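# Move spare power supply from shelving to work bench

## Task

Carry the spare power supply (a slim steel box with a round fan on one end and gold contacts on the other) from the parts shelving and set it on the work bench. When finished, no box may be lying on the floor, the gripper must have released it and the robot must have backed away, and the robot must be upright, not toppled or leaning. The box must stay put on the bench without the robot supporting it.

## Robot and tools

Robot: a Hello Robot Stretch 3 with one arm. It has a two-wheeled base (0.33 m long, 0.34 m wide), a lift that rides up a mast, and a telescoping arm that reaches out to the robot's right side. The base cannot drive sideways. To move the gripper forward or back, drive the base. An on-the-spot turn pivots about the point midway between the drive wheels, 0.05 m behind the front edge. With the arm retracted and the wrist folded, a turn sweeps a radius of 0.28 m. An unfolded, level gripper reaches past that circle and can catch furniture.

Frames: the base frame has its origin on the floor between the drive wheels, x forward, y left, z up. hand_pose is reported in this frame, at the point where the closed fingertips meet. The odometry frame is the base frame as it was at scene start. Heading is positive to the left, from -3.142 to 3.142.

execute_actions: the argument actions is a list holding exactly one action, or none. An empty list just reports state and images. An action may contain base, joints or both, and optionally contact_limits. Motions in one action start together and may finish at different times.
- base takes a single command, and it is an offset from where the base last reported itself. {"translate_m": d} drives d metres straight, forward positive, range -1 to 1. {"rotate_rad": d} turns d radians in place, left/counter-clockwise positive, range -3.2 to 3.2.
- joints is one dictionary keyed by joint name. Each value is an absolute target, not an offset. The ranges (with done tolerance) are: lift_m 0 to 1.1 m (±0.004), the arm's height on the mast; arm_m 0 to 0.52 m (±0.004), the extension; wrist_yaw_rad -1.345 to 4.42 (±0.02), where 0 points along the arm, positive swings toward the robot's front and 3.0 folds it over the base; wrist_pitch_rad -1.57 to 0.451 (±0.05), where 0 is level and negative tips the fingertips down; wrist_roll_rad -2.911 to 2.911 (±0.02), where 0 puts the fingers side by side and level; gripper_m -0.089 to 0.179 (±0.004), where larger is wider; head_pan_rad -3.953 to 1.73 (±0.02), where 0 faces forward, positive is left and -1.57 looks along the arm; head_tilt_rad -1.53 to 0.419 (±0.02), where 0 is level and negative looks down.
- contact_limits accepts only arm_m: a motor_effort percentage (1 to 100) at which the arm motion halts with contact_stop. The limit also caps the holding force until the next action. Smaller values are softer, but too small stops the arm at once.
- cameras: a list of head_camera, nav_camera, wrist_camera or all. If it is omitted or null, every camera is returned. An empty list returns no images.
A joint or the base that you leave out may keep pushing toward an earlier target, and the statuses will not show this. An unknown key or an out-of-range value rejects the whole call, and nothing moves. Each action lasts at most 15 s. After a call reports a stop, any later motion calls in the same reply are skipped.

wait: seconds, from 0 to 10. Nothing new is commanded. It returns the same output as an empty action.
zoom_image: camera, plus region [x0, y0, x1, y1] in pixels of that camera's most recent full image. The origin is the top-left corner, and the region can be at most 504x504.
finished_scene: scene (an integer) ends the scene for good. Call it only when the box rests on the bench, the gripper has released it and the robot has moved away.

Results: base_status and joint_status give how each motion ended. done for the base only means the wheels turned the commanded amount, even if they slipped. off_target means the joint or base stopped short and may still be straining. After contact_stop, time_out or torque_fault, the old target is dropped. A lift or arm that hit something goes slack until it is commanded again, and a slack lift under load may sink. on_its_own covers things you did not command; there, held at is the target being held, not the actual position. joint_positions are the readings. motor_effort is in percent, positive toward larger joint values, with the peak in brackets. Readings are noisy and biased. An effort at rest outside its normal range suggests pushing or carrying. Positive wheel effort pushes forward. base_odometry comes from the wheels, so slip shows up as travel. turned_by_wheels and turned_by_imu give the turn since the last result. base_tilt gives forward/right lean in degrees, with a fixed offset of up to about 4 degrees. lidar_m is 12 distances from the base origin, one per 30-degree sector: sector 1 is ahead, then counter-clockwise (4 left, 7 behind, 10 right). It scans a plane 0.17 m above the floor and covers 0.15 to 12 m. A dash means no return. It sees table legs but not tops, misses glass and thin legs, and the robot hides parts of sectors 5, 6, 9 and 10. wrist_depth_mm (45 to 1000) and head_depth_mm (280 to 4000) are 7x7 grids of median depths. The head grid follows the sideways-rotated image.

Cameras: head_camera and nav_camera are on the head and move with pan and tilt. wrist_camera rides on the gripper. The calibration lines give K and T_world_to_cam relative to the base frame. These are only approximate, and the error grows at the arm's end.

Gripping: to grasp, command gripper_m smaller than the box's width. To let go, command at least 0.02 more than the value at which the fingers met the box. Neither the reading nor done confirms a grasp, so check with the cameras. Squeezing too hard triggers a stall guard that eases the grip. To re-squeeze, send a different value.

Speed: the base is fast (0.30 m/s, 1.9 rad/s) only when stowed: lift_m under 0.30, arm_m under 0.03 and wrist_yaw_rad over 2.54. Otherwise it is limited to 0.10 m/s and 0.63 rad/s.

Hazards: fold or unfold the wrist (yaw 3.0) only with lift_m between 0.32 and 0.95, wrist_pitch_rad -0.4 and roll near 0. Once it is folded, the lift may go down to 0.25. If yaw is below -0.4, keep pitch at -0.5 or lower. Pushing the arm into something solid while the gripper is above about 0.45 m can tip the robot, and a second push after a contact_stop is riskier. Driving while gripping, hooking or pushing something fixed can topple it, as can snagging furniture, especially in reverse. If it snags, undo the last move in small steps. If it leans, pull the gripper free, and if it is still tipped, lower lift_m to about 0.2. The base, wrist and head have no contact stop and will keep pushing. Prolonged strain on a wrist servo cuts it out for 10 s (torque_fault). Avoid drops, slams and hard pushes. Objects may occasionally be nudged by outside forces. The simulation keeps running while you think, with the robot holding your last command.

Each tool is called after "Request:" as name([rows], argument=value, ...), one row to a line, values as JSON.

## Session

Request:
execute_actions([
  {"joints":{"head_pan_rad":-1.6,"head_tilt_rad":-0.4,"lift_m":0.27}},
], cameras=["nav_camera"])

Request:
execute_actions([
  {"joints":{"head_pan_rad":-3.4}},
], cameras=["nav_camera"])

Scene clock: 2.40 s.
base_odometry: x=+0.000 y=+0.000 heading=+0.000 (m, m, rad; odometry frame)
turned_by_wheels: +0.000 (rad since the last result)
turned_by_imu: +0.000 (rad since the last result)
base_tilt: forward=-1.2 right=-1.6 (deg)
lidar_m: 2.14 0.96 0.95 1.04 2.25 2.33 1.96 1.61 1.60 1.42 2.45 2.45
head_depth_mm: 1395 1484 1575 1662 1798 1781 1430 / 1472 1563 1668 1796 1923 1786 1438 / 1559 1663 1790 1918 2027 1777 1462 / 1664 1779 1915 1863 1859 1771 1439 / 1764 1908 2052 1948 1991 1788 1450 / 1897 2053 2209 2392 2238 1795 1434 / 2045 2212 2418 2680 2340 1787 1430
base_status: not commanded
joint_positions: lift_m=+0.270 arm_m=+0.000 wrist_yaw_rad=+2.802 wrist_pitch_rad=-0.552 wrist_roll_rad=-0.018 gripper_m=+0.037 head_pan_rad=-1.593 head_tilt_rad=-0.395
joint_status: all done
motor_effort: left_wheel=+0(1) right_wheel=-1(1) lift_m=+19(22) arm_m=-1(0) wrist_yaw_rad=+1(0) wrist_pitch_rad=+6(6) wrist_roll_rad=+0(0) gripper_m=+0(1) head_pan_rad=-4(33) head_tilt_rad=-3(18) (%)
hand_pose: x=+0.0472 y=+0.0490 z=+0.2540 quat_wxyz=(+0.304, +0.697, +0.078, +0.644) (m; base frame)
wrist_depth_mm: - - - 938 856 800 738 / - 822 821 821 802 800 810 / - 645 659 652 633 657 668 / 528 564 549 551 542 533 531 / 468 - - 471 472 473 472 / - - - 418 412 406 407 / - - - 366 364 362 359
pictures: nav_camera (sideways: a quarter turn counterclockwise sets it upright)
camera_calibration (this result's frames):
nav_camera: T_world_to_cam=[[-0.00236145, -0.379824, 0.925056, -1.16594], [-0.999997, 0.000656757, -0.0022831, 0.0657656], [0.000259638, -0.925059, -0.379824, 0.448764], [0, 0, 0, 1]] pos_world=[0.0628956, -0.0277616, 1.24916]
Images, in order (width x height): nav_camera 672x504.

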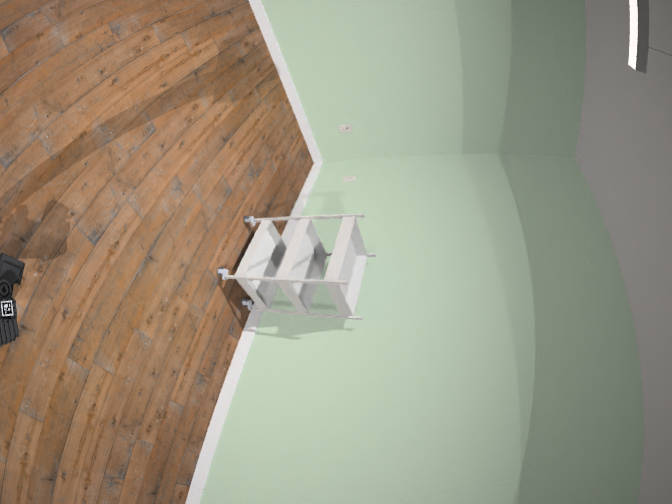

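Scene clock: 3.87 s.
base_odometry: x=+0.000 y=+0.000 heading=+0.000 (m, m, rad; odometry frame)
turned_by_wheels: +0.000 (rad since the last result)
turned_by_imu: +0.000 (rad since the last result)
base_tilt: forward=-1.3 right=-1.5 (deg)
lidar_m: 2.14 0.96 0.95 1.04 2.25 2.33 1.95 1.61 1.59 1.43 2.46 2.44
head_depth_mm: 1940 2052 2247 2363 2311 1764 1436 / 2015 2147 2300 2450 2313 1775 1433 / 2093 2245 2434 2545 2318 1766 1434 / 2174 2326 2467 2706 2333 1779 1435 / 2222 2370 2592 2779 2342 1773 1441 / 2311 2472 2707 2834 2315 1775 1438 / 2265 2321 2439 2552 2340 1787 1442
base_status: not commanded
joint_positions: lift_m=+0.270 arm_m=+0.000 wrist_yaw_rad=+2.802 wrist_pitch_rad=-0.552 wrist_roll_rad=-0.018 gripper_m=+0.037 head_pan_rad=-3.393 head_tilt_rad=-0.395
joint_status: all done
motor_effort: left_wheel=-1(1) right_wheel=-1(1) lift_m=+19(19) arm_m=+0(0) wrist_yaw_rad=+0(0) wrist_pitch_rad=+6(6) wrist_roll_rad=+0(1) gripper_m=+1(0) head_pan_rad=-3(30) head_tilt_rad=-1(1) (%)
hand_pose: x=+0.0472 y=+0.0490 z=+0.2540 quat_wxyz=(+0.304, +0.697, +0.078, +0.644) (m; base frame)
wrist_depth_mm: - - - 967 876 791 757 / - 824 805 804 814 800 810 / - 655 652 654 653 653 653 / 538 552 555 544 530 539 540 / 462 - - 471 471 466 463 / - - - 406 408 409 409 / - - - 367 366 365 362
pictures: nav_camera (sideways: a quarter turn counterclockwise sets it upright)
camera_calibration (this result's frames):
nav_camera: T_world_to_cam=[[-0.369511, 0.088615, 0.924992, -1.16362], [0.227788, 0.973708, -0.00228671, 0.0582808], [-0.900874, 0.209857, -0.379981, 0.454465], [0, 0, 0, 1]] pos_world=[-0.0338283, -0.0490072, 1.24916]
Images, in order (width x height): nav_camera 672x504.

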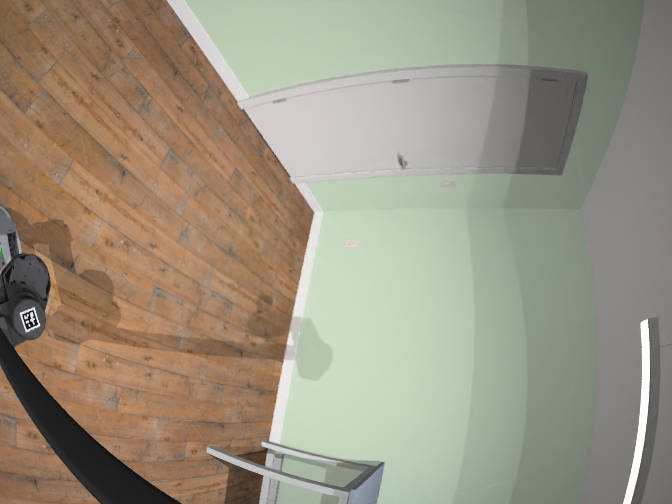

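Request:
execute_actions([
  {"base":{"rotate_rad":-0.7},"joints":{"head_pan_rad":0.5,"head_tilt_rad":-0.3}},
], cameras=["head_camera","nav_camera"])

Scene clock: 12.07 s.
base_odometry: x=+0.000 y=+0.000 heading=-0.700 (m, m, rad; odometry frame)
turned_by_wheels: -0.700 (rad since the last result)
turned_by_imu: -0.699 (rad since the last result)
base_tilt: forward=-1.2 right=-1.5 (deg)
lidar_m: 2.44 2.14 0.99 0.95 0.98 1.63 2.25 2.27 1.66 1.59 1.43 1.64
head_depth_mm: 2097 2184 2300 2434 2539 1972 1541 / 2154 2276 2403 2530 2614 1964 1562 / 2229 2373 2487 2624 2719 1975 1547 / 2179 2407 2505 2672 2485 1970 1552 / 2450 2563 2680 2803 2522 1984 1562 / 2500 2648 2795 2994 2656 1962 1564 / 2598 2840 2951 3099 2696 2009 1554
base_status: done
joint_positions: lift_m=+0.270 arm_m=+0.000 wrist_yaw_rad=+2.802 wrist_pitch_rad=-0.552 wrist_roll_rad=-0.018 gripper_m=+0.037 head_pan_rad=+0.493 head_tilt_rad=-0.310
joint_status: all done
motor_effort: left_wheel=+1(8) right_wheel=-2(7) lift_m=+19(19) arm_m=+0(0) wrist_yaw_rad=+0(0) wrist_pitch_rad=+6(6) wrist_roll_rad=+0(0) gripper_m=+0(0) head_pan_rad=+3(33) head_tilt_rad=+4(11) (%)
hand_pose: x=+0.0472 y=+0.0490 z=+0.2540 quat_wxyz=(+0.304, +0.697, +0.078, +0.644) (m; base frame)
wrist_depth_mm: 784 814 892 991 - - - / - 828 829 791 804 813 808 / - 665 650 644 657 648 633 / 530 562 552 545 539 548 548 / 479 - - 473 475 463 465 / - - - 408 410 407 409 / - - - 363 365 360 359
pictures: head_camera (sideways: a quarter turn clockwise sets it upright), nav_camera (sideways: a quarter turn counterclockwise sets it upright)
camera_calibration (this result's frames):
head_camera: T_world_to_cam=[[-0.291678, -0.123186, -0.948551, 1.25957], [-0.4217, 0.906657, 0.0119268, -0.014733], [0.858541, 0.403483, -0.3164, 0.361388], [0, 0, 0, 1]] pos_world=[0.0509105, 0.0227057, 1.30929]
nav_camera: T_world_to_cam=[[0.260943, 0.146926, 0.954108, -1.20547], [0.49188, -0.870663, -0.000450347, 0.0542793], [0.83064, 0.469424, -0.299463, 0.339115], [0, 0, 0, 1]] pos_world=[0.00617778, 0.0651852, 1.25173]
Images, in order (width x height): head_camera 896x504, nav_camera 672x504.

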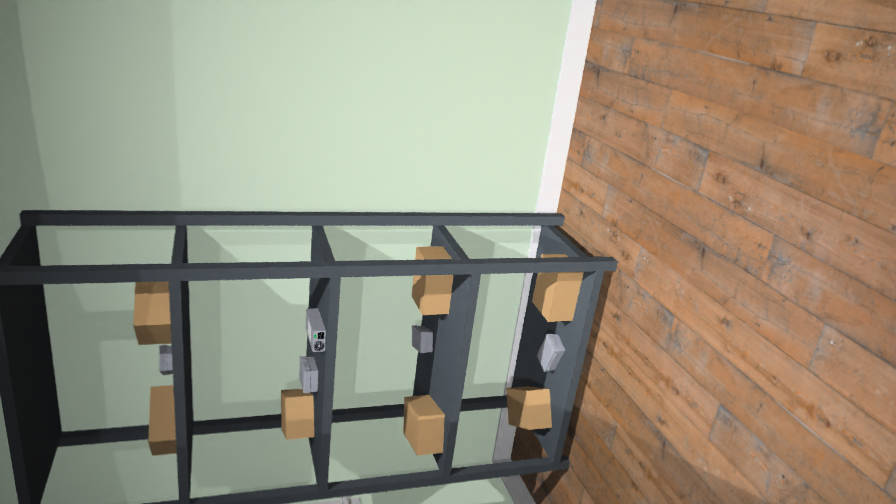

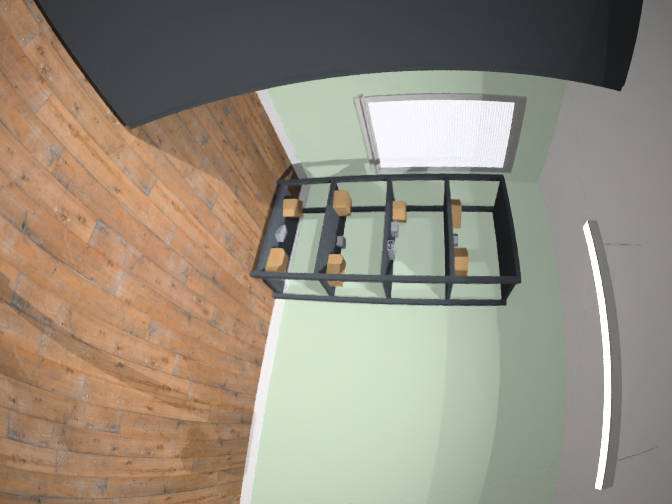

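Request:
execute_actions([
  {"base":{"translate_m":1.0}},
], cameras=[])

Request:
execute_actions([
  {"base":{"translate_m":0.38}},
], cameras=[])

Request:
execute_actions([
  {"base":{"rotate_rad":1.57},"joints":{"head_pan_rad":-1.0,"head_tilt_rad":-0.5}},
], cameras=[])

Request:
execute_actions([
  {"base":{"translate_m":1.0}},
], cameras=["head_camera","nav_camera"])

Scene clock: 22.97 s.
base_odometry: x=+0.765 y=-0.644 heading=-0.700 (m, m, rad; odometry frame)
turned_by_wheels: +0.000 (rad since the last result)
turned_by_imu: +0.010 (rad since the last result)
base_tilt: forward=-1.2 right=-1.6 (deg)
lidar_m: 1.44 1.31 1.32 1.93 1.20 1.35 2.60 2.27 1.65 1.15 1.64 1.50
head_depth_mm: 1206 1268 1343 1407 1490 1581 1553 / 1256 1321 1401 1468 1550 1670 1534 / 1302 1366 1460 1534 1640 1753 1541 / 1370 1443 1510 1628 1716 1841 1558 / 1421 1514 1610 1690 1811 1891 1558 / 1458 1540 1635 1780 1881 1874 1557 / 1559 1647 1740 1841 1464 1625 1509
base_status: done
joint_positions: lift_m=+0.270 arm_m=+0.000 wrist_yaw_rad=+2.802 wrist_pitch_rad=-0.552 wrist_roll_rad=-0.018 gripper_m=+0.037 head_pan_rad=+0.493 head_tilt_rad=-0.309
joint_status: not commanded
motor_effort: left_wheel=+0(7) right_wheel=-1(3) lift_m=+20(20) arm_m=+0(0) wrist_yaw_rad=+1(0) wrist_pitch_rad=+6(6) wrist_roll_rad=+0(0) gripper_m=+1(0) head_pan_rad=+2(2) head_tilt_rad=+3(4) (%)
hand_pose: x=+0.0472 y=+0.0490 z=+0.2539 quat_wxyz=(+0.304, +0.697, +0.078, +0.644) (m; base frame)
wrist_depth_mm: - - - - - - - / - 842 837 815 792 777 793 / - 643 644 645 656 657 648 / 533 554 548 548 555 551 541 / 476 - - 460 473 468 462 / - - - 412 409 404 405 / - - - 365 366 365 361
pictures: none
No camera images: the call's "cameras" was empty. Leave "cameras" out to get every camera's image.

Scene clock: 26.03 s.
base_odometry: x=+1.056 y=-0.889 heading=-0.700 (m, m, rad; odometry frame)
turned_by_wheels: +0.000 (rad since the last result)
turned_by_imu: +0.004 (rad since the last result)
base_tilt: forward=-1.3 right=-1.6 (deg)
lidar_m: 1.06 1.10 1.07 2.18 1.30 1.36 3.62 2.26 1.20 1.16 1.50 1.10
head_depth_mm: 881 927 968 1017 1079 1140 1229 / 916 960 1015 1071 1136 1214 1297 / 950 1001 1057 1120 1190 1280 1359 / 995 1043 1113 1177 1267 1351 1433 / 1037 1096 1177 1247 1322 1441 1496 / 1086 1151 1228 1310 1403 1518 1564 / 1135 1194 1252 1336 1426 1619 1520
base_status: done
joint_positions: lift_m=+0.270 arm_m=+0.000 wrist_yaw_rad=+2.802 wrist_pitch_rad=-0.552 wrist_roll_rad=-0.018 gripper_m=+0.037 head_pan_rad=+0.493 head_tilt_rad=-0.309
joint_status: not commanded
motor_effort: left_wheel=+0(6) right_wheel=-1(6) lift_m=+20(20) arm_m=-1(0) wrist_yaw_rad=+1(1) wrist_pitch_rad=+6(6) wrist_roll_rad=+0(0) gripper_m=+0(0) head_pan_rad=+2(2) head_tilt_rad=+2(3) (%)
hand_pose: x=+0.0472 y=+0.0490 z=+0.2539 quat_wxyz=(+0.304, +0.697, +0.078, +0.644) (m; base frame)
wrist_depth_mm: - - - - - - 869 / - 809 825 833 791 799 787 / - 662 655 659 643 656 649 / 537 567 538 542 545 543 532 / 466 - - 465 480 459 466 / - - - 413 413 403 413 / - - - 369 369 364 362
pictures: none
No camera images: the call's "cameras" was empty. Leave "cameras" out to get every camera's image.

Scene clock: 28.20 s.
base_odometry: x=+1.056 y=-0.889 heading=+0.870 (m, m, rad; odometry frame)
turned_by_wheels: +1.570 (rad since the last result)
turned_by_imu: +1.563 (rad since the last result)
base_tilt: forward=-1.3 right=-1.6 (deg)
lidar_m: 2.18 1.30 1.35 2.98 2.27 1.20 1.16 1.52 1.10 1.06 1.10 1.07
head_depth_mm: 882 950 1032 1113 1223 1347 1331 / 927 998 1080 1178 1300 1446 1341 / 970 1044 1146 1260 1387 1520 1341 / 1023 1109 1219 1343 1485 1571 1345 / 1075 1172 1288 1431 1596 1610 1341 / 1135 1227 1333 1482 1676 1614 1351 / 1144 1317 1476 1557 1802 1521 1351
base_status: done
joint_positions: lift_m=+0.270 arm_m=+0.000 wrist_yaw_rad=+2.802 wrist_pitch_rad=-0.552 wrist_roll_rad=-0.018 gripper_m=+0.037 head_pan_rad=-0.993 head_tilt_rad=-0.494
joint_status: all done
motor_effort: left_wheel=-1(8) right_wheel=+1(10) lift_m=+20(19) arm_m=-1(1) wrist_yaw_rad=+0(0) wrist_pitch_rad=+6(6) wrist_roll_rad=-1(0) gripper_m=+1(0) head_pan_rad=-3(31) head_tilt_rad=-2(12) (%)
hand_pose: x=+0.0472 y=+0.0489 z=+0.2539 quat_wxyz=(+0.304, +0.697, +0.078, +0.644) (m; base frame)
wrist_depth_mm: - - - - - - - / - 802 805 818 795 843 789 / - 653 649 644 649 648 640 / 526 551 542 549 546 544 550 / 471 - - 471 473 465 465 / - - - 414 409 407 411 / - - - 361 365 364 360
pictures: none
No camera images: the call's "cameras" was empty. Leave "cameras" out to get every camera's image.

Scene clock: 33.30 s.
base_odometry: x=+1.700 y=-0.125 heading=+0.870 (m, m, rad; odometry frame)
turned_by_wheels: +0.000 (rad since the last result)
turned_by_imu: +0.010 (rad since the last result)
base_tilt: forward=-1.3 right=-1.6 (deg)
lidar_m: 1.18 1.23 0.90 0.87 3.63 2.68 2.16 1.50 1.10 0.56 0.66 0.90
head_depth_mm: 884 954 960 613 1159 892 805 / 925 1002 962 620 1189 923 851 / 974 1053 962 709 1145 949 1198 / 1024 1114 810 745 1185 947 1238 / 1076 1149 901 1398 1112 1006 1264 / 1088 1208 899 1545 1040 1350 1277 / 1210 1350 968 1606 1112 1307 1324
base_status: done
joint_positions: lift_m=+0.270 arm_m=+0.000 wrist_yaw_rad=+2.802 wrist_pitch_rad=-0.552 wrist_roll_rad=-0.018 gripper_m=+0.037 head_pan_rad=-0.993 head_tilt_rad=-0.494
joint_status: not commanded
motor_effort: left_wheel=-2(5) right_wheel=+1(8) lift_m=+20(19) arm_m=-1(0) wrist_yaw_rad=+1(0) wrist_pitch_rad=+6(6) wrist_roll_rad=+0(0) gripper_m=+1(0) head_pan_rad=-3(3) head_tilt_rad=-3(1) (%)
hand_pose: x=+0.0472 y=+0.0489 z=+0.2539 quat_wxyz=(+0.304, +0.697, +0.078, +0.644) (m; base frame)
wrist_depth_mm: - - 843 930 - - 914 / - 822 808 797 817 805 792 / - 666 650 658 661 645 641 / 533 558 550 545 540 537 541 / 469 - - 459 478 460 476 / - - - 412 407 409 404 / - - - 366 368 362 363
pictures: head_camera (sideways: a quarter turn clockwise sets it upright), nav_camera (sideways: a quarter turn counterclockwise sets it upright)
camera_calibration (this result's frames):
head_camera: T_world_to_cam=[[-0.239867, 0.421705, -0.87443, 1.16254], [0.868174, 0.496258, 0.00117572, -0.00860291], [0.434439, -0.758876, -0.48515, 0.583572], [0, 0, 0, 1]] pos_world=[0.0327975, -0.0431209, 1.29969]
nav_camera: T_world_to_cam=[[0.261613, -0.390144, 0.882806, -1.11243], [-0.825924, -0.563765, -0.00439178, 0.0674486], [0.499408, -0.727981, -0.469717, 0.562695], [0, 0, 0, 1]] pos_world=[0.0657184, 0.0136496, 1.24666]
Images, in order (width x height): head_camera 896x504, nav_camera 672x504.

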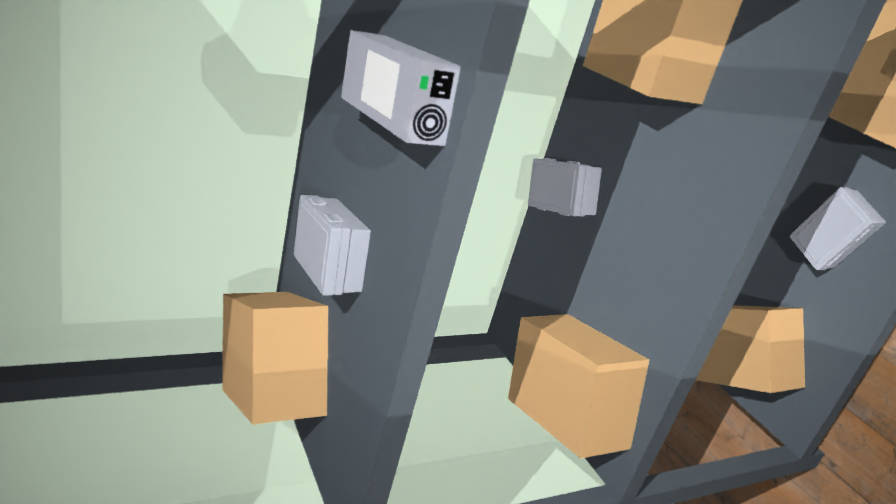

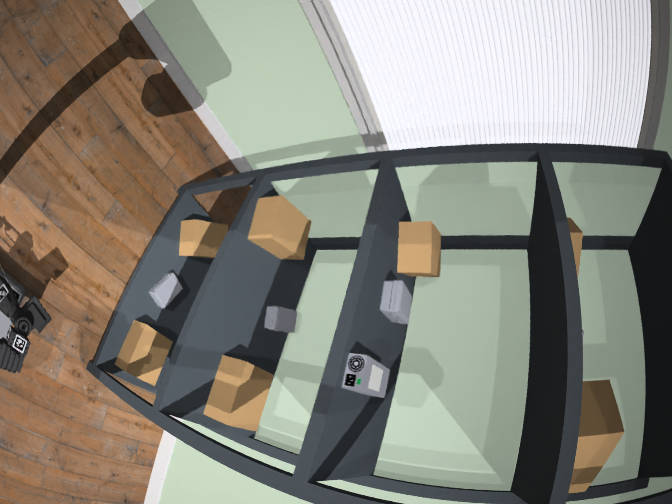

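Request:
execute_actions([
  {"base":{"translate_m":0.2},"joints":{"lift_m":0.9,"wrist_pitch_rad":-0.4,"head_pan_rad":-1.6}},
], cameras=[])

Request:
execute_actions([
  {"joints":{"wrist_yaw_rad":0.17,"gripper_m":0.15}},
], cameras=[])

Request:
execute_actions([
  {"joints":{"lift_m":1.1,"wrist_pitch_rad":-0.6}},
], cameras=[])

Request:
execute_actions([
  {"joints":{"arm_m":0.25},"contact_limits":{"arm_m":12}},
], cameras=["head_camera","wrist_camera"])

Scene clock: 46.87 s.
base_odometry: x=+1.829 y=+0.028 heading=+0.870 (m, m, rad; odometry frame)
turned_by_wheels: +0.000 (rad since the last result)
turned_by_imu: +0.001 (rad since the last result)
base_tilt: forward=-1.2 right=-1.6 (deg)
lidar_m: 0.98 1.02 0.90 0.86 0.90 2.88 2.36 1.50 0.61 0.64 0.77 0.81
head_depth_mm: 908 989 1082 635 697 789 - / 868 943 964 671 1308 972 - / 898 970 969 672 1032 935 845 / 891 965 962 613 1033 919 833 / 884 955 964 610 1192 943 838 / 874 948 965 637 1155 945 850 / 873 945 967 638 1187 944 850
base_status: done
joint_positions: lift_m=+0.900 arm_m=+0.000 wrist_yaw_rad=+2.802 wrist_pitch_rad=-0.421 wrist_roll_rad=-0.018 gripper_m=+0.037 head_pan_rad=-1.593 head_tilt_rad=-0.495
joint_status: all done
motor_effort: left_wheel=-1(8) right_wheel=+1(6) lift_m=+24(24) arm_m=-1(1) wrist_yaw_rad=+1(0) wrist_pitch_rad=+11(12) wrist_roll_rad=+0(0) gripper_m=+1(1) head_pan_rad=-3(29) head_tilt_rad=-2(1) (%)
hand_pose: x=+0.0533 y=+0.0664 z=+0.9119 quat_wxyz=(+0.262, +0.700, +0.031, +0.663) (m; base frame)
wrist_depth_mm: - 730 815 893 958 - 806 / - 806 872 961 - - 841 / - 867 938 - - - 856 / - 989 - - - - 875 / - - - - - - 922 / - - - - - - 945 / - - - - - - 985
pictures: none
No camera images: the call's "cameras" was empty. Leave "cameras" out to get every camera's image.

Scene clock: 49.20 s.
base_odometry: x=+1.829 y=+0.028 heading=+0.870 (m, m, rad; odometry frame)
turned_by_wheels: +0.000 (rad since the last result)
turned_by_imu: +0.000 (rad since the last result)
base_tilt: forward=-1.2 right=-1.6 (deg)
lidar_m: 0.98 1.02 0.90 0.87 0.90 2.88 2.36 1.50 0.61 0.64 0.77 0.82
head_depth_mm: 909 994 1080 635 695 785 - / 875 943 963 668 1306 977 - / 898 973 960 669 1029 938 849 / 886 966 959 611 1038 944 - / 883 957 969 608 1189 975 989 / 876 952 964 640 1148 950 1135 / 872 939 971 640 1197 952 850
base_status: not commanded
joint_positions: lift_m=+0.900 arm_m=+0.000 wrist_yaw_rad=+0.172 wrist_pitch_rad=-0.421 wrist_roll_rad=-0.018 gripper_m=+0.150 head_pan_rad=-1.593 head_tilt_rad=-0.495
joint_status: all done
motor_effort: left_wheel=-2(2) right_wheel=+1(1) lift_m=+24(24) arm_m=-1(1) wrist_yaw_rad=-1(2) wrist_pitch_rad=+11(11) wrist_roll_rad=+0(0) gripper_m=+0(82) head_pan_rad=-3(3) head_tilt_rad=-1(2) (%)
hand_pose: x=+0.0168 y=-0.3656 z=+0.9119 quat_wxyz=(+0.708, +0.207, -0.670, -0.086) (m; base frame)
wrist_depth_mm: 324 312 298 283 269 257 249 / 919 874 849 786 778 720 701 / - - 928 901 867 813 752 / - 651 818 783 662 887 349 / 645 586 675 659 628 947 383 / 932 - 591 576 572 - - / 976 934 898 924 817 517 -
pictures: none
No camera images: the call's "cameras" was empty. Leave "cameras" out to get every camera's image.

Scene clock: 51.87 s.
base_odometry: x=+1.829 y=+0.028 heading=+0.870 (m, m, rad; odometry frame)
turned_by_wheels: +0.000 (rad since the last result)
turned_by_imu: +0.000 (rad since the last result)
base_tilt: forward=-1.2 right=-1.6 (deg)
lidar_m: 0.98 1.02 0.90 0.87 0.90 2.89 2.36 1.50 0.61 0.64 0.77 0.82
head_depth_mm: - - - - - - - / - - - - - - 1248 / - - - - - - 1106 / - - - - - - 1130 / 882 960 - 605 1218 935 1158 / 878 953 971 638 1209 946 1135 / 871 938 966 639 1196 951 853
base_status: not commanded
joint_positions: lift_m=+1.100 arm_m=+0.000 wrist_yaw_rad=+0.172 wrist_pitch_rad=-0.609 wrist_roll_rad=-0.018 gripper_m=+0.150 head_pan_rad=-1.593 head_tilt_rad=-0.495
joint_status: all done
motor_effort: left_wheel=-2(3) right_wheel=+1(1) lift_m=+24(24) arm_m=-1(0) wrist_yaw_rad=-2(2) wrist_pitch_rad=+5(10) wrist_roll_rad=+0(1) gripper_m=+0(0) head_pan_rad=-3(3) head_tilt_rad=-2(2) (%)
hand_pose: x=+0.0120 y=-0.3383 z=+1.0722 quat_wxyz=(+0.696, +0.271, -0.647, -0.152) (m; base frame)
wrist_depth_mm: 518 507 478 508 507 552 678 / 430 423 421 403 383 417 730 / - - - 392 374 359 343 / 794 - 846 874 797 - 413 / - 775 762 774 759 - - / - - - 716 715 - - / - - - - - - -
pictures: none
No camera images: the call's "cameras" was empty. Leave "cameras" out to get every camera's image.

Scene clock: 54.93 s.
base_odometry: x=+1.829 y=+0.028 heading=+0.870 (m, m, rad; odometry frame)
turned_by_wheels: +0.000 (rad since the last result)
turned_by_imu: +0.000 (rad since the last result)
base_tilt: forward=-1.3 right=-1.6 (deg)
lidar_m: 0.98 1.02 0.90 0.87 0.90 2.88 2.36 1.50 0.61 0.64 0.77 0.82
head_depth_mm: - 994 1087 636 697 793 1270 / - 878 961 666 1303 977 933 / - - 962 669 1032 924 1081 / 871 - - 612 1034 920 1080 / 872 937 1003 608 1195 947 1159 / 878 943 997 640 1149 949 1125 / 868 939 966 640 1198 945 848
base_status: not commanded
joint_positions: lift_m=+1.100 arm_m=+0.250 wrist_yaw_rad=+0.170 wrist_pitch_rad=-0.610 wrist_roll_rad=-0.018 gripper_m=+0.150 head_pan_rad=-1.593 head_tilt_rad=-0.495
joint_status: all done
motor_effort: left_wheel=-2(2) right_wheel=+1(1) lift_m=+24(24) arm_m=+3(3) wrist_yaw_rad=+0(1) wrist_pitch_rad=+5(5) wrist_roll_rad=+0(0) gripper_m=+0(1) head_pan_rad=-3(4) head_tilt_rad=-1(2) (%)
contact_limits: arm_m 12 (drawing in: default 17, maximum 28; extending or still: default 23, maximum 38)
hand_pose: x=+0.0117 y=-0.5880 z=+1.0721 quat_wxyz=(+0.696, +0.270, -0.648, -0.152) (m; base frame)
wrist_depth_mm: 349 524 541 521 505 486 438 / 362 323 400 415 417 413 529 / 344 289 342 300 320 343 368 / 297 297 297 256 279 295 290 / 261 266 256 219 221 263 257 / 234 - 229 205 200 - 228 / 610 581 230 210 204 204 201
pictures: head_camera (sideways: a quarter turn clockwise sets it upright), wrist_camera
camera_calibration (this result's frames):
head_camera: T_world_to_cam=[[0.040265, 0.48356, -0.874384, 1.16077], [0.996723, -0.080879, 0.00117017, -0.00937984], [-0.0701535, -0.871566, -0.485232, 0.586758], [0, 0, 0, 1]] pos_world=[0.00377379, -0.0506629, 1.29968]
wrist_camera: T_world_to_cam=[[-0.987864, -0.155116, 0.0080103, -0.0839387], [-0.117795, 0.714573, -0.689572, 1.19066], [0.10124, -0.682147, -0.724173, 0.535652], [0, 0, 0, 1]] pos_world=[0.00310504, -0.498443, 1.20962]
Images, in order (width x height): head_camera 896x504, wrist_camera 644x364.

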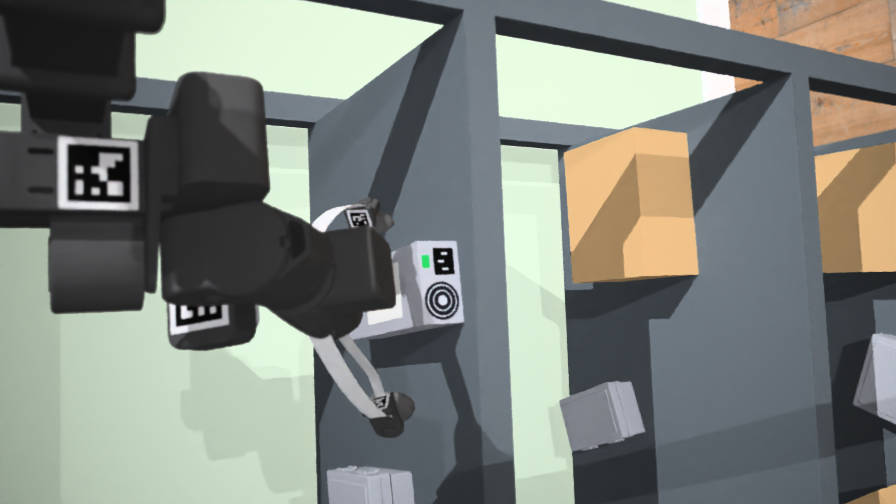

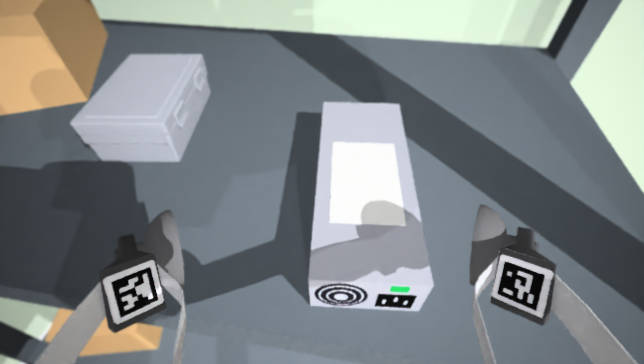

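Request:
execute_actions([
  {"base":{"translate_m":-0.015},"joints":{"arm_m":0.36,"wrist_pitch_rad":-0.72}},
], cameras=["wrist_camera"])

Request:
execute_actions([
  {"joints":{"lift_m":1.055}},
], cameras=[])

Request:
execute_actions([
  {"joints":{"gripper_m":0.04}},
], cameras=["wrist_camera"])

Request:
execute_actions([
  {"joints":{"lift_m":1.1}},
], cameras=["wrist_camera"])

Scene clock: 66.27 s.
base_odometry: x=+1.820 y=+0.017 heading=+0.870 (m, m, rad; odometry frame)
turned_by_wheels: +0.000 (rad since the last result)
turned_by_imu: -0.001 (rad since the last result)
base_tilt: forward=-1.3 right=-1.5 (deg)
lidar_m: 1.00 1.03 0.90 0.87 3.86 2.87 2.34 1.50 0.60 0.64 0.78 0.82
head_depth_mm: - 992 1059 619 682 1432 1310 / - 926 985 669 1305 973 907 / - 1004 961 668 1036 936 1078 / 867 - 900 614 1028 923 1084 / 872 936 762 609 1190 951 1174 / 881 949 995 639 1195 948 1134 / 866 939 964 638 1191 948 850
base_status: done
joint_positions: lift_m=+1.100 arm_m=+0.360 wrist_yaw_rad=+0.170 wrist_pitch_rad=-0.728 wrist_roll_rad=-0.018 gripper_m=+0.150 head_pan_rad=-1.593 head_tilt_rad=-0.495
joint_status: all done
motor_effort: left_wheel=-2(6) right_wheel=+1(5) lift_m=+24(24) arm_m=+3(3) wrist_yaw_rad=+0(0) wrist_pitch_rad=+4(5) wrist_roll_rad=+0(0) gripper_m=+1(0) head_pan_rad=-3(3) head_tilt_rad=-1(1) (%)
hand_pose: x=+0.0081 y=-0.6774 z=+1.0502 quat_wxyz=(+0.686, +0.309, -0.631, -0.192) (m; base frame)
wrist_depth_mm: 391 389 383 386 386 400 350 / 254 313 326 329 326 328 350 / 224 277 285 285 284 284 283 / 221 255 253 206 252 253 251 / 228 231 228 183 221 230 225 / 206 - 202 166 201 - 204 / 191 188 185 152 185 187 188
pictures: wrist_camera
camera_calibration (this result's frames):
wrist_camera: T_world_to_cam=[[-0.987705, -0.156033, 0.00965662, -0.103499], [-0.130593, 0.789556, -0.599623, 1.19541], [0.0859365, -0.593511, -0.800224, 0.599206], [0, 0, 0, 1]] pos_world=[0.00239148, -0.604356, 1.19729]
Images, in order (width x height): wrist_camera 644x364.

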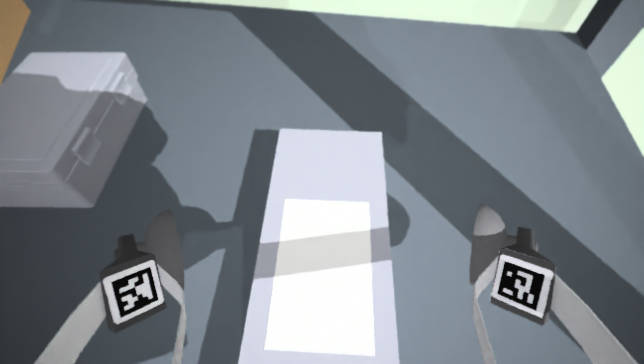

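Scene clock: 67.57 s.
base_odometry: x=+1.820 y=+0.017 heading=+0.870 (m, m, rad; odometry frame)
turned_by_wheels: +0.000 (rad since the last result)
turned_by_imu: +0.000 (rad since the last result)
base_tilt: forward=-1.2 right=-1.6 (deg)
lidar_m: 1.00 1.04 0.90 0.87 3.86 2.87 2.35 1.50 0.61 0.64 0.78 0.83
head_depth_mm: 912 - 1070 619 684 1450 1303 / 876 - 981 669 1311 976 911 / 891 - 898 670 1026 927 1083 / 886 - - 613 1031 922 1081 / 882 952 978 610 1193 949 1174 / 876 948 963 610 1195 949 1129 / 869 939 966 640 1191 950 853
base_status: not commanded
joint_positions: lift_m=+1.056 arm_m=+0.360 wrist_yaw_rad=+0.170 wrist_pitch_rad=-0.720 wrist_roll_rad=-0.018 gripper_m=+0.150 head_pan_rad=-1.593 head_tilt_rad=-0.495
joint_status: lift_m contact_stop (moved -0.043 of -0.045)
on_its_own: lift_m is slack since a contact_stop, until your next command for it
motor_effort: left_wheel=-3(3) right_wheel=+3(3) lift_m=+20(21) arm_m=+4(3) wrist_yaw_rad=+0(1) wrist_pitch_rad=+0(4) wrist_roll_rad=+0(0) gripper_m=-1(1) head_pan_rad=-3(3) head_tilt_rad=-2(2) (%)
hand_pose: x=+0.0084 y=-0.6788 z=+1.0081 quat_wxyz=(+0.686, +0.306, -0.632, -0.190) (m; base frame)
wrist_depth_mm: 223 317 315 315 313 314 312 / 204 259 269 266 265 265 264 / 208 230 233 175 223 229 231 / 200 204 200 154 193 203 203 / 184 187 175 138 174 184 181 / 165 - 130 125 129 - 165 / - 150 116 114 118 150 149
pictures: none
No camera images: the call's "cameras" was empty. Leave "cameras" out to get every camera's image.

not run: a stop came earlier in this reply.

not run: a stop came earlier in this reply.

Request:
execute_actions([
  {"joints":{"lift_m":1.063,"arm_m":0.365,"gripper_m":0.04}},
], cameras=[])

Request:
execute_actions([
  {"joints":{"lift_m":1.1,"head_pan_rad":1.5,"head_tilt_rad":-0.5}},
], cameras=["wrist_camera","nav_camera"])

Scene clock: 79.00 s.
base_odometry: x=+1.820 y=+0.017 heading=+0.870 (m, m, rad; odometry frame)
turned_by_wheels: +0.000 (rad since the last result)
turned_by_imu: +0.000 (rad since the last result)
base_tilt: forward=-1.2 right=-1.6 (deg)
lidar_m: 1.00 1.04 0.90 0.87 3.84 2.87 2.34 1.49 0.61 0.64 0.78 0.82
head_depth_mm: 906 - 1070 624 683 804 1304 / 873 933 978 670 1306 978 913 / 888 - 930 669 1034 928 1084 / 879 - 894 612 1031 918 1077 / 882 952 981 606 1191 947 1175 / 876 947 965 639 1192 948 1128 / 871 941 964 638 1196 946 854
base_status: not commanded
joint_positions: lift_m=+1.063 arm_m=+0.365 wrist_yaw_rad=+0.174 wrist_pitch_rad=-0.721 wrist_roll_rad=-0.017 gripper_m=+0.041 head_pan_rad=-1.593 head_tilt_rad=-0.495
joint_status: all done
motor_effort: left_wheel=+0(3) right_wheel=-4(3) lift_m=+23(28) arm_m=+3(5) wrist_yaw_rad=-2(3) wrist_pitch_rad=+1(4) wrist_roll_rad=+0(0) gripper_m=-20(94) head_pan_rad=-3(3) head_tilt_rad=-1(1) (%)
hand_pose: x=+0.0090 y=-0.6834 z=+1.0144 quat_wxyz=(+0.687, +0.308, -0.631, -0.189) (m; base frame)
wrist_depth_mm: 232 326 323 324 324 323 317 / 210 269 276 275 277 275 270 / 202 240 240 182 232 239 237 / 207 212 211 161 202 211 209 / 192 188 148 144 146 187 187 / 171 171 134 131 131 170 169 / 156 156 124 119 123 156 154
pictures: none
No camera images: the call's "cameras" was empty. Leave "cameras" out to get every camera's image.

Scene clock: 81.10 s.
base_odometry: x=+1.820 y=+0.017 heading=+0.870 (m, m, rad; odometry frame)
turned_by_wheels: +0.000 (rad since the last result)
turned_by_imu: +0.000 (rad since the last result)
base_tilt: forward=-1.2 right=-1.5 (deg)
lidar_m: 1.00 1.04 0.90 0.87 3.86 2.87 2.34 1.50 0.61 0.64 0.78 0.83
head_depth_mm: 752 819 895 995 1122 1272 1344 / 742 807 884 982 1094 1247 1348 / 733 798 871 961 1074 1218 1317 / 720 789 859 948 1056 1189 1306 / 715 775 846 931 1034 1161 1274 / 709 766 833 919 1018 1139 1288 / 697 754 821 901 1013 1484 1337
base_status: not commanded
joint_positions: lift_m=+1.100 arm_m=+0.365 wrist_yaw_rad=+0.171 wrist_pitch_rad=-0.779 wrist_roll_rad=-0.016 gripper_m=+0.041 head_pan_rad=+1.493 head_tilt_rad=-0.495
joint_status: all done
motor_effort: left_wheel=-1(1) right_wheel=+0(4) lift_m=+29(28) arm_m=+2(3) wrist_yaw_rad=+0(4) wrist_pitch_rad=+30(32) wrist_roll_rad=-1(1) gripper_m=-19(20) head_pan_rad=+3(30) head_tilt_rad=-2(1) (%)
hand_pose: x=+0.0066 y=-0.6727 z=+1.0412 quat_wxyz=(+0.680, +0.325, -0.623, -0.209) (m; base frame)
wrist_depth_mm: 344 341 342 339 344 336 339 / 229 284 299 300 296 295 305 / 208 259 266 182 256 262 261 / 227 237 236 160 226 234 235 / 214 215 151 144 145 213 213 / 196 195 132 131 130 197 197 / 180 180 125 120 124 180 179
pictures: nav_camera (sideways: a quarter turn counterclockwise sets it upright), wrist_camera
camera_calibration (this result's frames):
nav_camera: T_world_to_cam=[[0.030636, 0.468821, 0.882762, -1.11096], [0.998366, -0.0569669, -0.00439377, 0.056323], [0.0482283, 0.881454, -0.469801, 0.565556], [0, 0, 0, 1]] pos_world=[-0.0494714, 0.0255394, 1.24666]
wrist_camera: T_world_to_cam=[[-0.98764, -0.156462, 0.00928369, -0.104083], [-0.134955, 0.818773, -0.55803, 1.16256], [0.0797092, -0.552386, -0.829769, 0.653365], [0, 0, 0, 1]] pos_world=[0.00201793, -0.607248, 1.19185]
Images, in order (width x height): nav_camera 672x504, wrist_camera 644x364.

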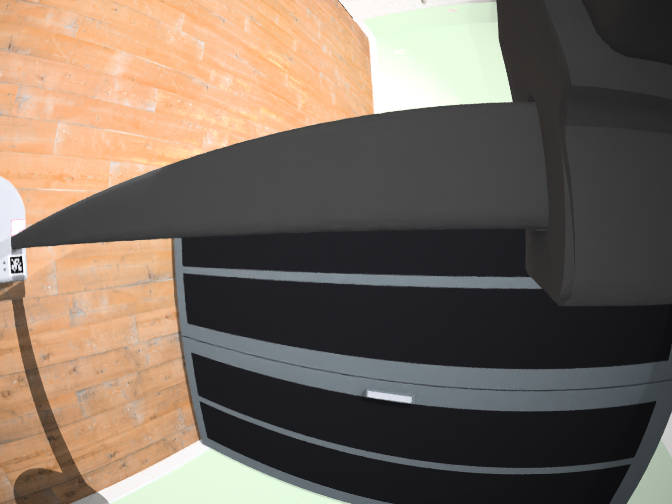

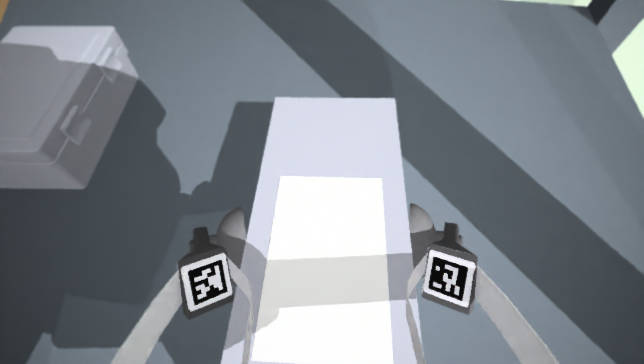

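Request:
execute_actions([
  {"joints":{"arm_m":0,"head_pan_rad":1.57,"head_tilt_rad":-0.6}},
], cameras=[])

Request:
execute_actions([
  {"base":{"translate_m":-0.85},"joints":{"lift_m":0.97}},
], cameras=["nav_camera","wrist_camera"])

Request:
execute_actions([
  {"base":{"rotate_rad":1.57},"joints":{"head_pan_rad":0}},
], cameras=["nav_camera"])

Scene clock: 97.07 s.
base_odometry: x=+1.820 y=+0.017 heading=+0.870 (m, m, rad; odometry frame)
turned_by_wheels: +0.000 (rad since the last result)
turned_by_imu: -0.001 (rad since the last result)
base_tilt: forward=-1.3 right=-1.5 (deg)
lidar_m: 1.00 1.04 0.90 0.87 3.86 2.87 2.34 1.50 0.60 0.64 0.78 0.83
head_depth_mm: 736 810 908 1025 1185 1385 1266 / 727 800 898 1014 1174 1386 1265 / 727 804 890 1007 1159 1360 1274 / 724 799 882 995 1148 1345 1263 / 717 791 882 994 1133 1318 1264 / 713 785 870 987 1128 1384 1265 / 708 780 885 2130 1802 1480 1292
base_status: not commanded
joint_positions: lift_m=+1.100 arm_m=+0.000 wrist_yaw_rad=+0.171 wrist_pitch_rad=-0.779 wrist_roll_rad=-0.016 gripper_m=+0.041 head_pan_rad=+1.563 head_tilt_rad=-0.593
joint_status: all done
motor_effort: left_wheel=-1(1) right_wheel=+0(0) lift_m=+29(28) arm_m=-4(4) wrist_yaw_rad=+1(1) wrist_pitch_rad=+31(31) wrist_roll_rad=-1(1) gripper_m=-18(18) head_pan_rad=+3(10) head_tilt_rad=-2(12) (%)
hand_pose: x=+0.0065 y=-0.3085 z=+1.0412 quat_wxyz=(+0.680, +0.325, -0.623, -0.209) (m; base frame)
wrist_depth_mm: 390 366 358 354 347 344 325 / - - 952 940 904 818 332 / 804 749 831 181 725 - 947 / - 769 763 159 732 624 - / - - 151 144 145 - - / - - 131 131 130 - - / - - 124 120 124 - -
pictures: none
No camera images: the call's "cameras" was empty. Leave "cameras" out to get every camera's image.

Scene clock: 106.73 s.
base_odometry: x=+1.272 y=-0.633 heading=+0.870 (m, m, rad; odometry frame)
turned_by_wheels: +0.000 (rad since the last result)
turned_by_imu: -0.009 (rad since the last result)
base_tilt: forward=-1.2 right=-1.6 (deg)
lidar_m: 1.85 1.24 1.08 2.95 2.74 1.55 1.49 1.51 1.10 1.06 0.82 0.80
head_depth_mm: 1545 1571 1610 1650 1645 1481 1258 / 3180 3598 2946 2137 1810 1481 1260 / 3187 3593 3124 2306 1819 1498 1260 / 3130 3536 3105 2296 1818 1485 1267 / 3221 3556 3145 2284 1799 1490 1259 / 3209 3561 3146 2306 1802 1493 1258 / 3182 3512 3156 2360 - - -
base_status: done
joint_positions: lift_m=+0.970 arm_m=+0.000 wrist_yaw_rad=+0.170 wrist_pitch_rad=-0.779 wrist_roll_rad=-0.016 gripper_m=+0.041 head_pan_rad=+1.563 head_tilt_rad=-0.593
joint_status: all done
motor_effort: left_wheel=+0(6) right_wheel=-1(4) lift_m=+24(28) arm_m=-4(4) wrist_yaw_rad=+0(0) wrist_pitch_rad=+30(30) wrist_roll_rad=-1(1) gripper_m=-19(19) head_pan_rad=+3(3) head_tilt_rad=-1(1) (%)
hand_pose: x=+0.0065 y=-0.3085 z=+0.9114 quat_wxyz=(+0.680, +0.325, -0.623, -0.209) (m; base frame)
wrist_depth_mm: 742 891 874 849 838 788 740 / 709 - - 972 935 917 835 / 666 - - 181 - - - / - - - 160 - - - / - - 150 144 144 - - / - - 131 131 129 - - / 923 957 125 120 123 944 952
pictures: nav_camera (sideways: a quarter turn counterclockwise sets it upright), wrist_camera
camera_calibration (this result's frames):
nav_camera: T_world_to_cam=[[-0.00168842, 0.554319, 0.832302, -1.04496], [0.999898, 0.0127154, -0.00644014, 0.0589771], [-0.014153, 0.832207, -0.554284, 0.675859], [0, 0, 0, 1]] pos_world=[-0.05117, 0.016038, 1.24472]
wrist_camera: T_world_to_cam=[[-0.987762, -0.15569, 0.00928418, -0.0457771], [-0.134317, 0.818892, -0.55801, 0.791926], [0.0792737, -0.552428, -0.829782, 0.74692], [0, 0, 0, 1]] pos_world=[0.00194138, -0.243008, 1.06211]
Images, in order (width x height): nav_camera 672x504, wrist_camera 644x364.

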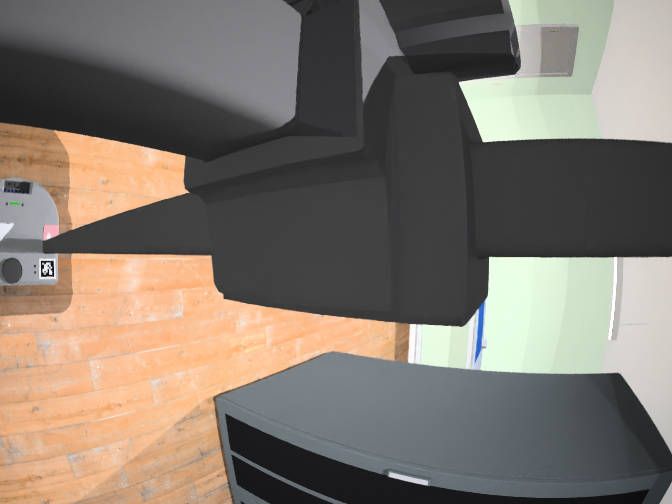

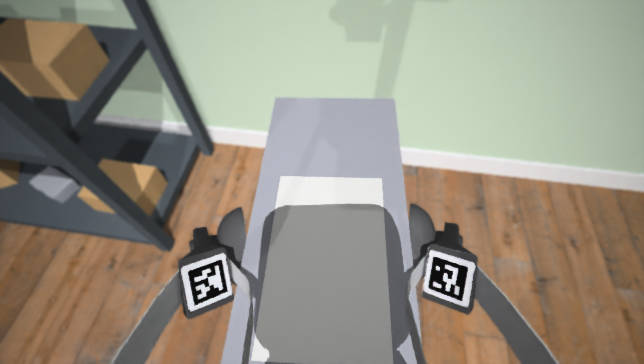

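Scene clock: 110.17 s.
base_odometry: x=+1.272 y=-0.633 heading=+2.440 (m, m, rad; odometry frame)
turned_by_wheels: +1.570 (rad since the last result)
turned_by_imu: +1.572 (rad since the last result)
base_tilt: forward=-1.3 right=-1.6 (deg)
lidar_m: 2.94 2.74 1.55 1.49 1.51 1.10 1.06 0.82 0.80 1.85 1.23 1.07
head_depth_mm: 1658 1667 1706 1707 1711 1482 1258 / 3111 3561 3179 2191 1827 1487 1271 / 3126 3588 3186 2294 1792 1476 1269 / 3182 3487 3145 2329 1803 1496 1263 / 3219 3566 3131 2288 1818 1480 1267 / 3176 3531 3140 2287 1795 1489 1264 / 3193 3509 3129 2300 1820 1484 1267
base_status: done
joint_positions: lift_m=+0.970 arm_m=+0.000 wrist_yaw_rad=+0.170 wrist_pitch_rad=-0.779 wrist_roll_rad=-0.016 gripper_m=+0.041 head_pan_rad=+0.007 head_tilt_rad=-0.593
joint_status: all done
motor_effort: left_wheel=-2(7) right_wheel=+1(5) lift_m=+24(24) arm_m=-3(3) wrist_yaw_rad=-1(0) wrist_pitch_rad=+30(30) wrist_roll_rad=-1(1) gripper_m=-19(19) head_pan_rad=-3(30) head_tilt_rad=-2(2) (%)
hand_pose: x=+0.0064 y=-0.3085 z=+0.9114 quat_wxyz=(+0.680, +0.325, -0.623, -0.210) (m; base frame)
wrist_depth_mm: 866 - - - - - 874 / 893 - - - - - 794 / 886 - - 181 - - 716 / - - - 160 - - - / - - 151 144 145 - 887 / - - 132 131 130 - 959 / 957 934 125 120 123 926 907
pictures: nav_camera (sideways: a quarter turn counterclockwise sets it upright)
camera_calibration (this result's frames):
nav_camera: T_world_to_cam=[[0.554255, 0.00995537, 0.832287, -1.04833], [0.027626, -0.999598, -0.00644069, 0.0649087], [0.831888, 0.0265626, -0.554307, 0.670728], [0, 0, 0, 1]] pos_world=[0.0212805, 0.0575029, 1.24472]
Images, in order (width x height): nav_camera 672x504.

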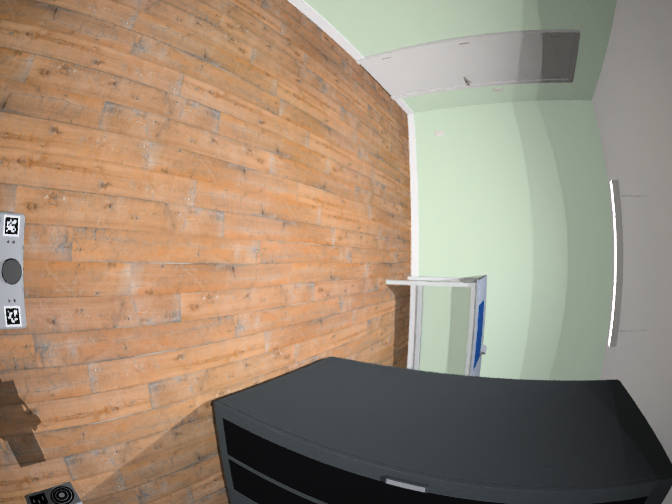

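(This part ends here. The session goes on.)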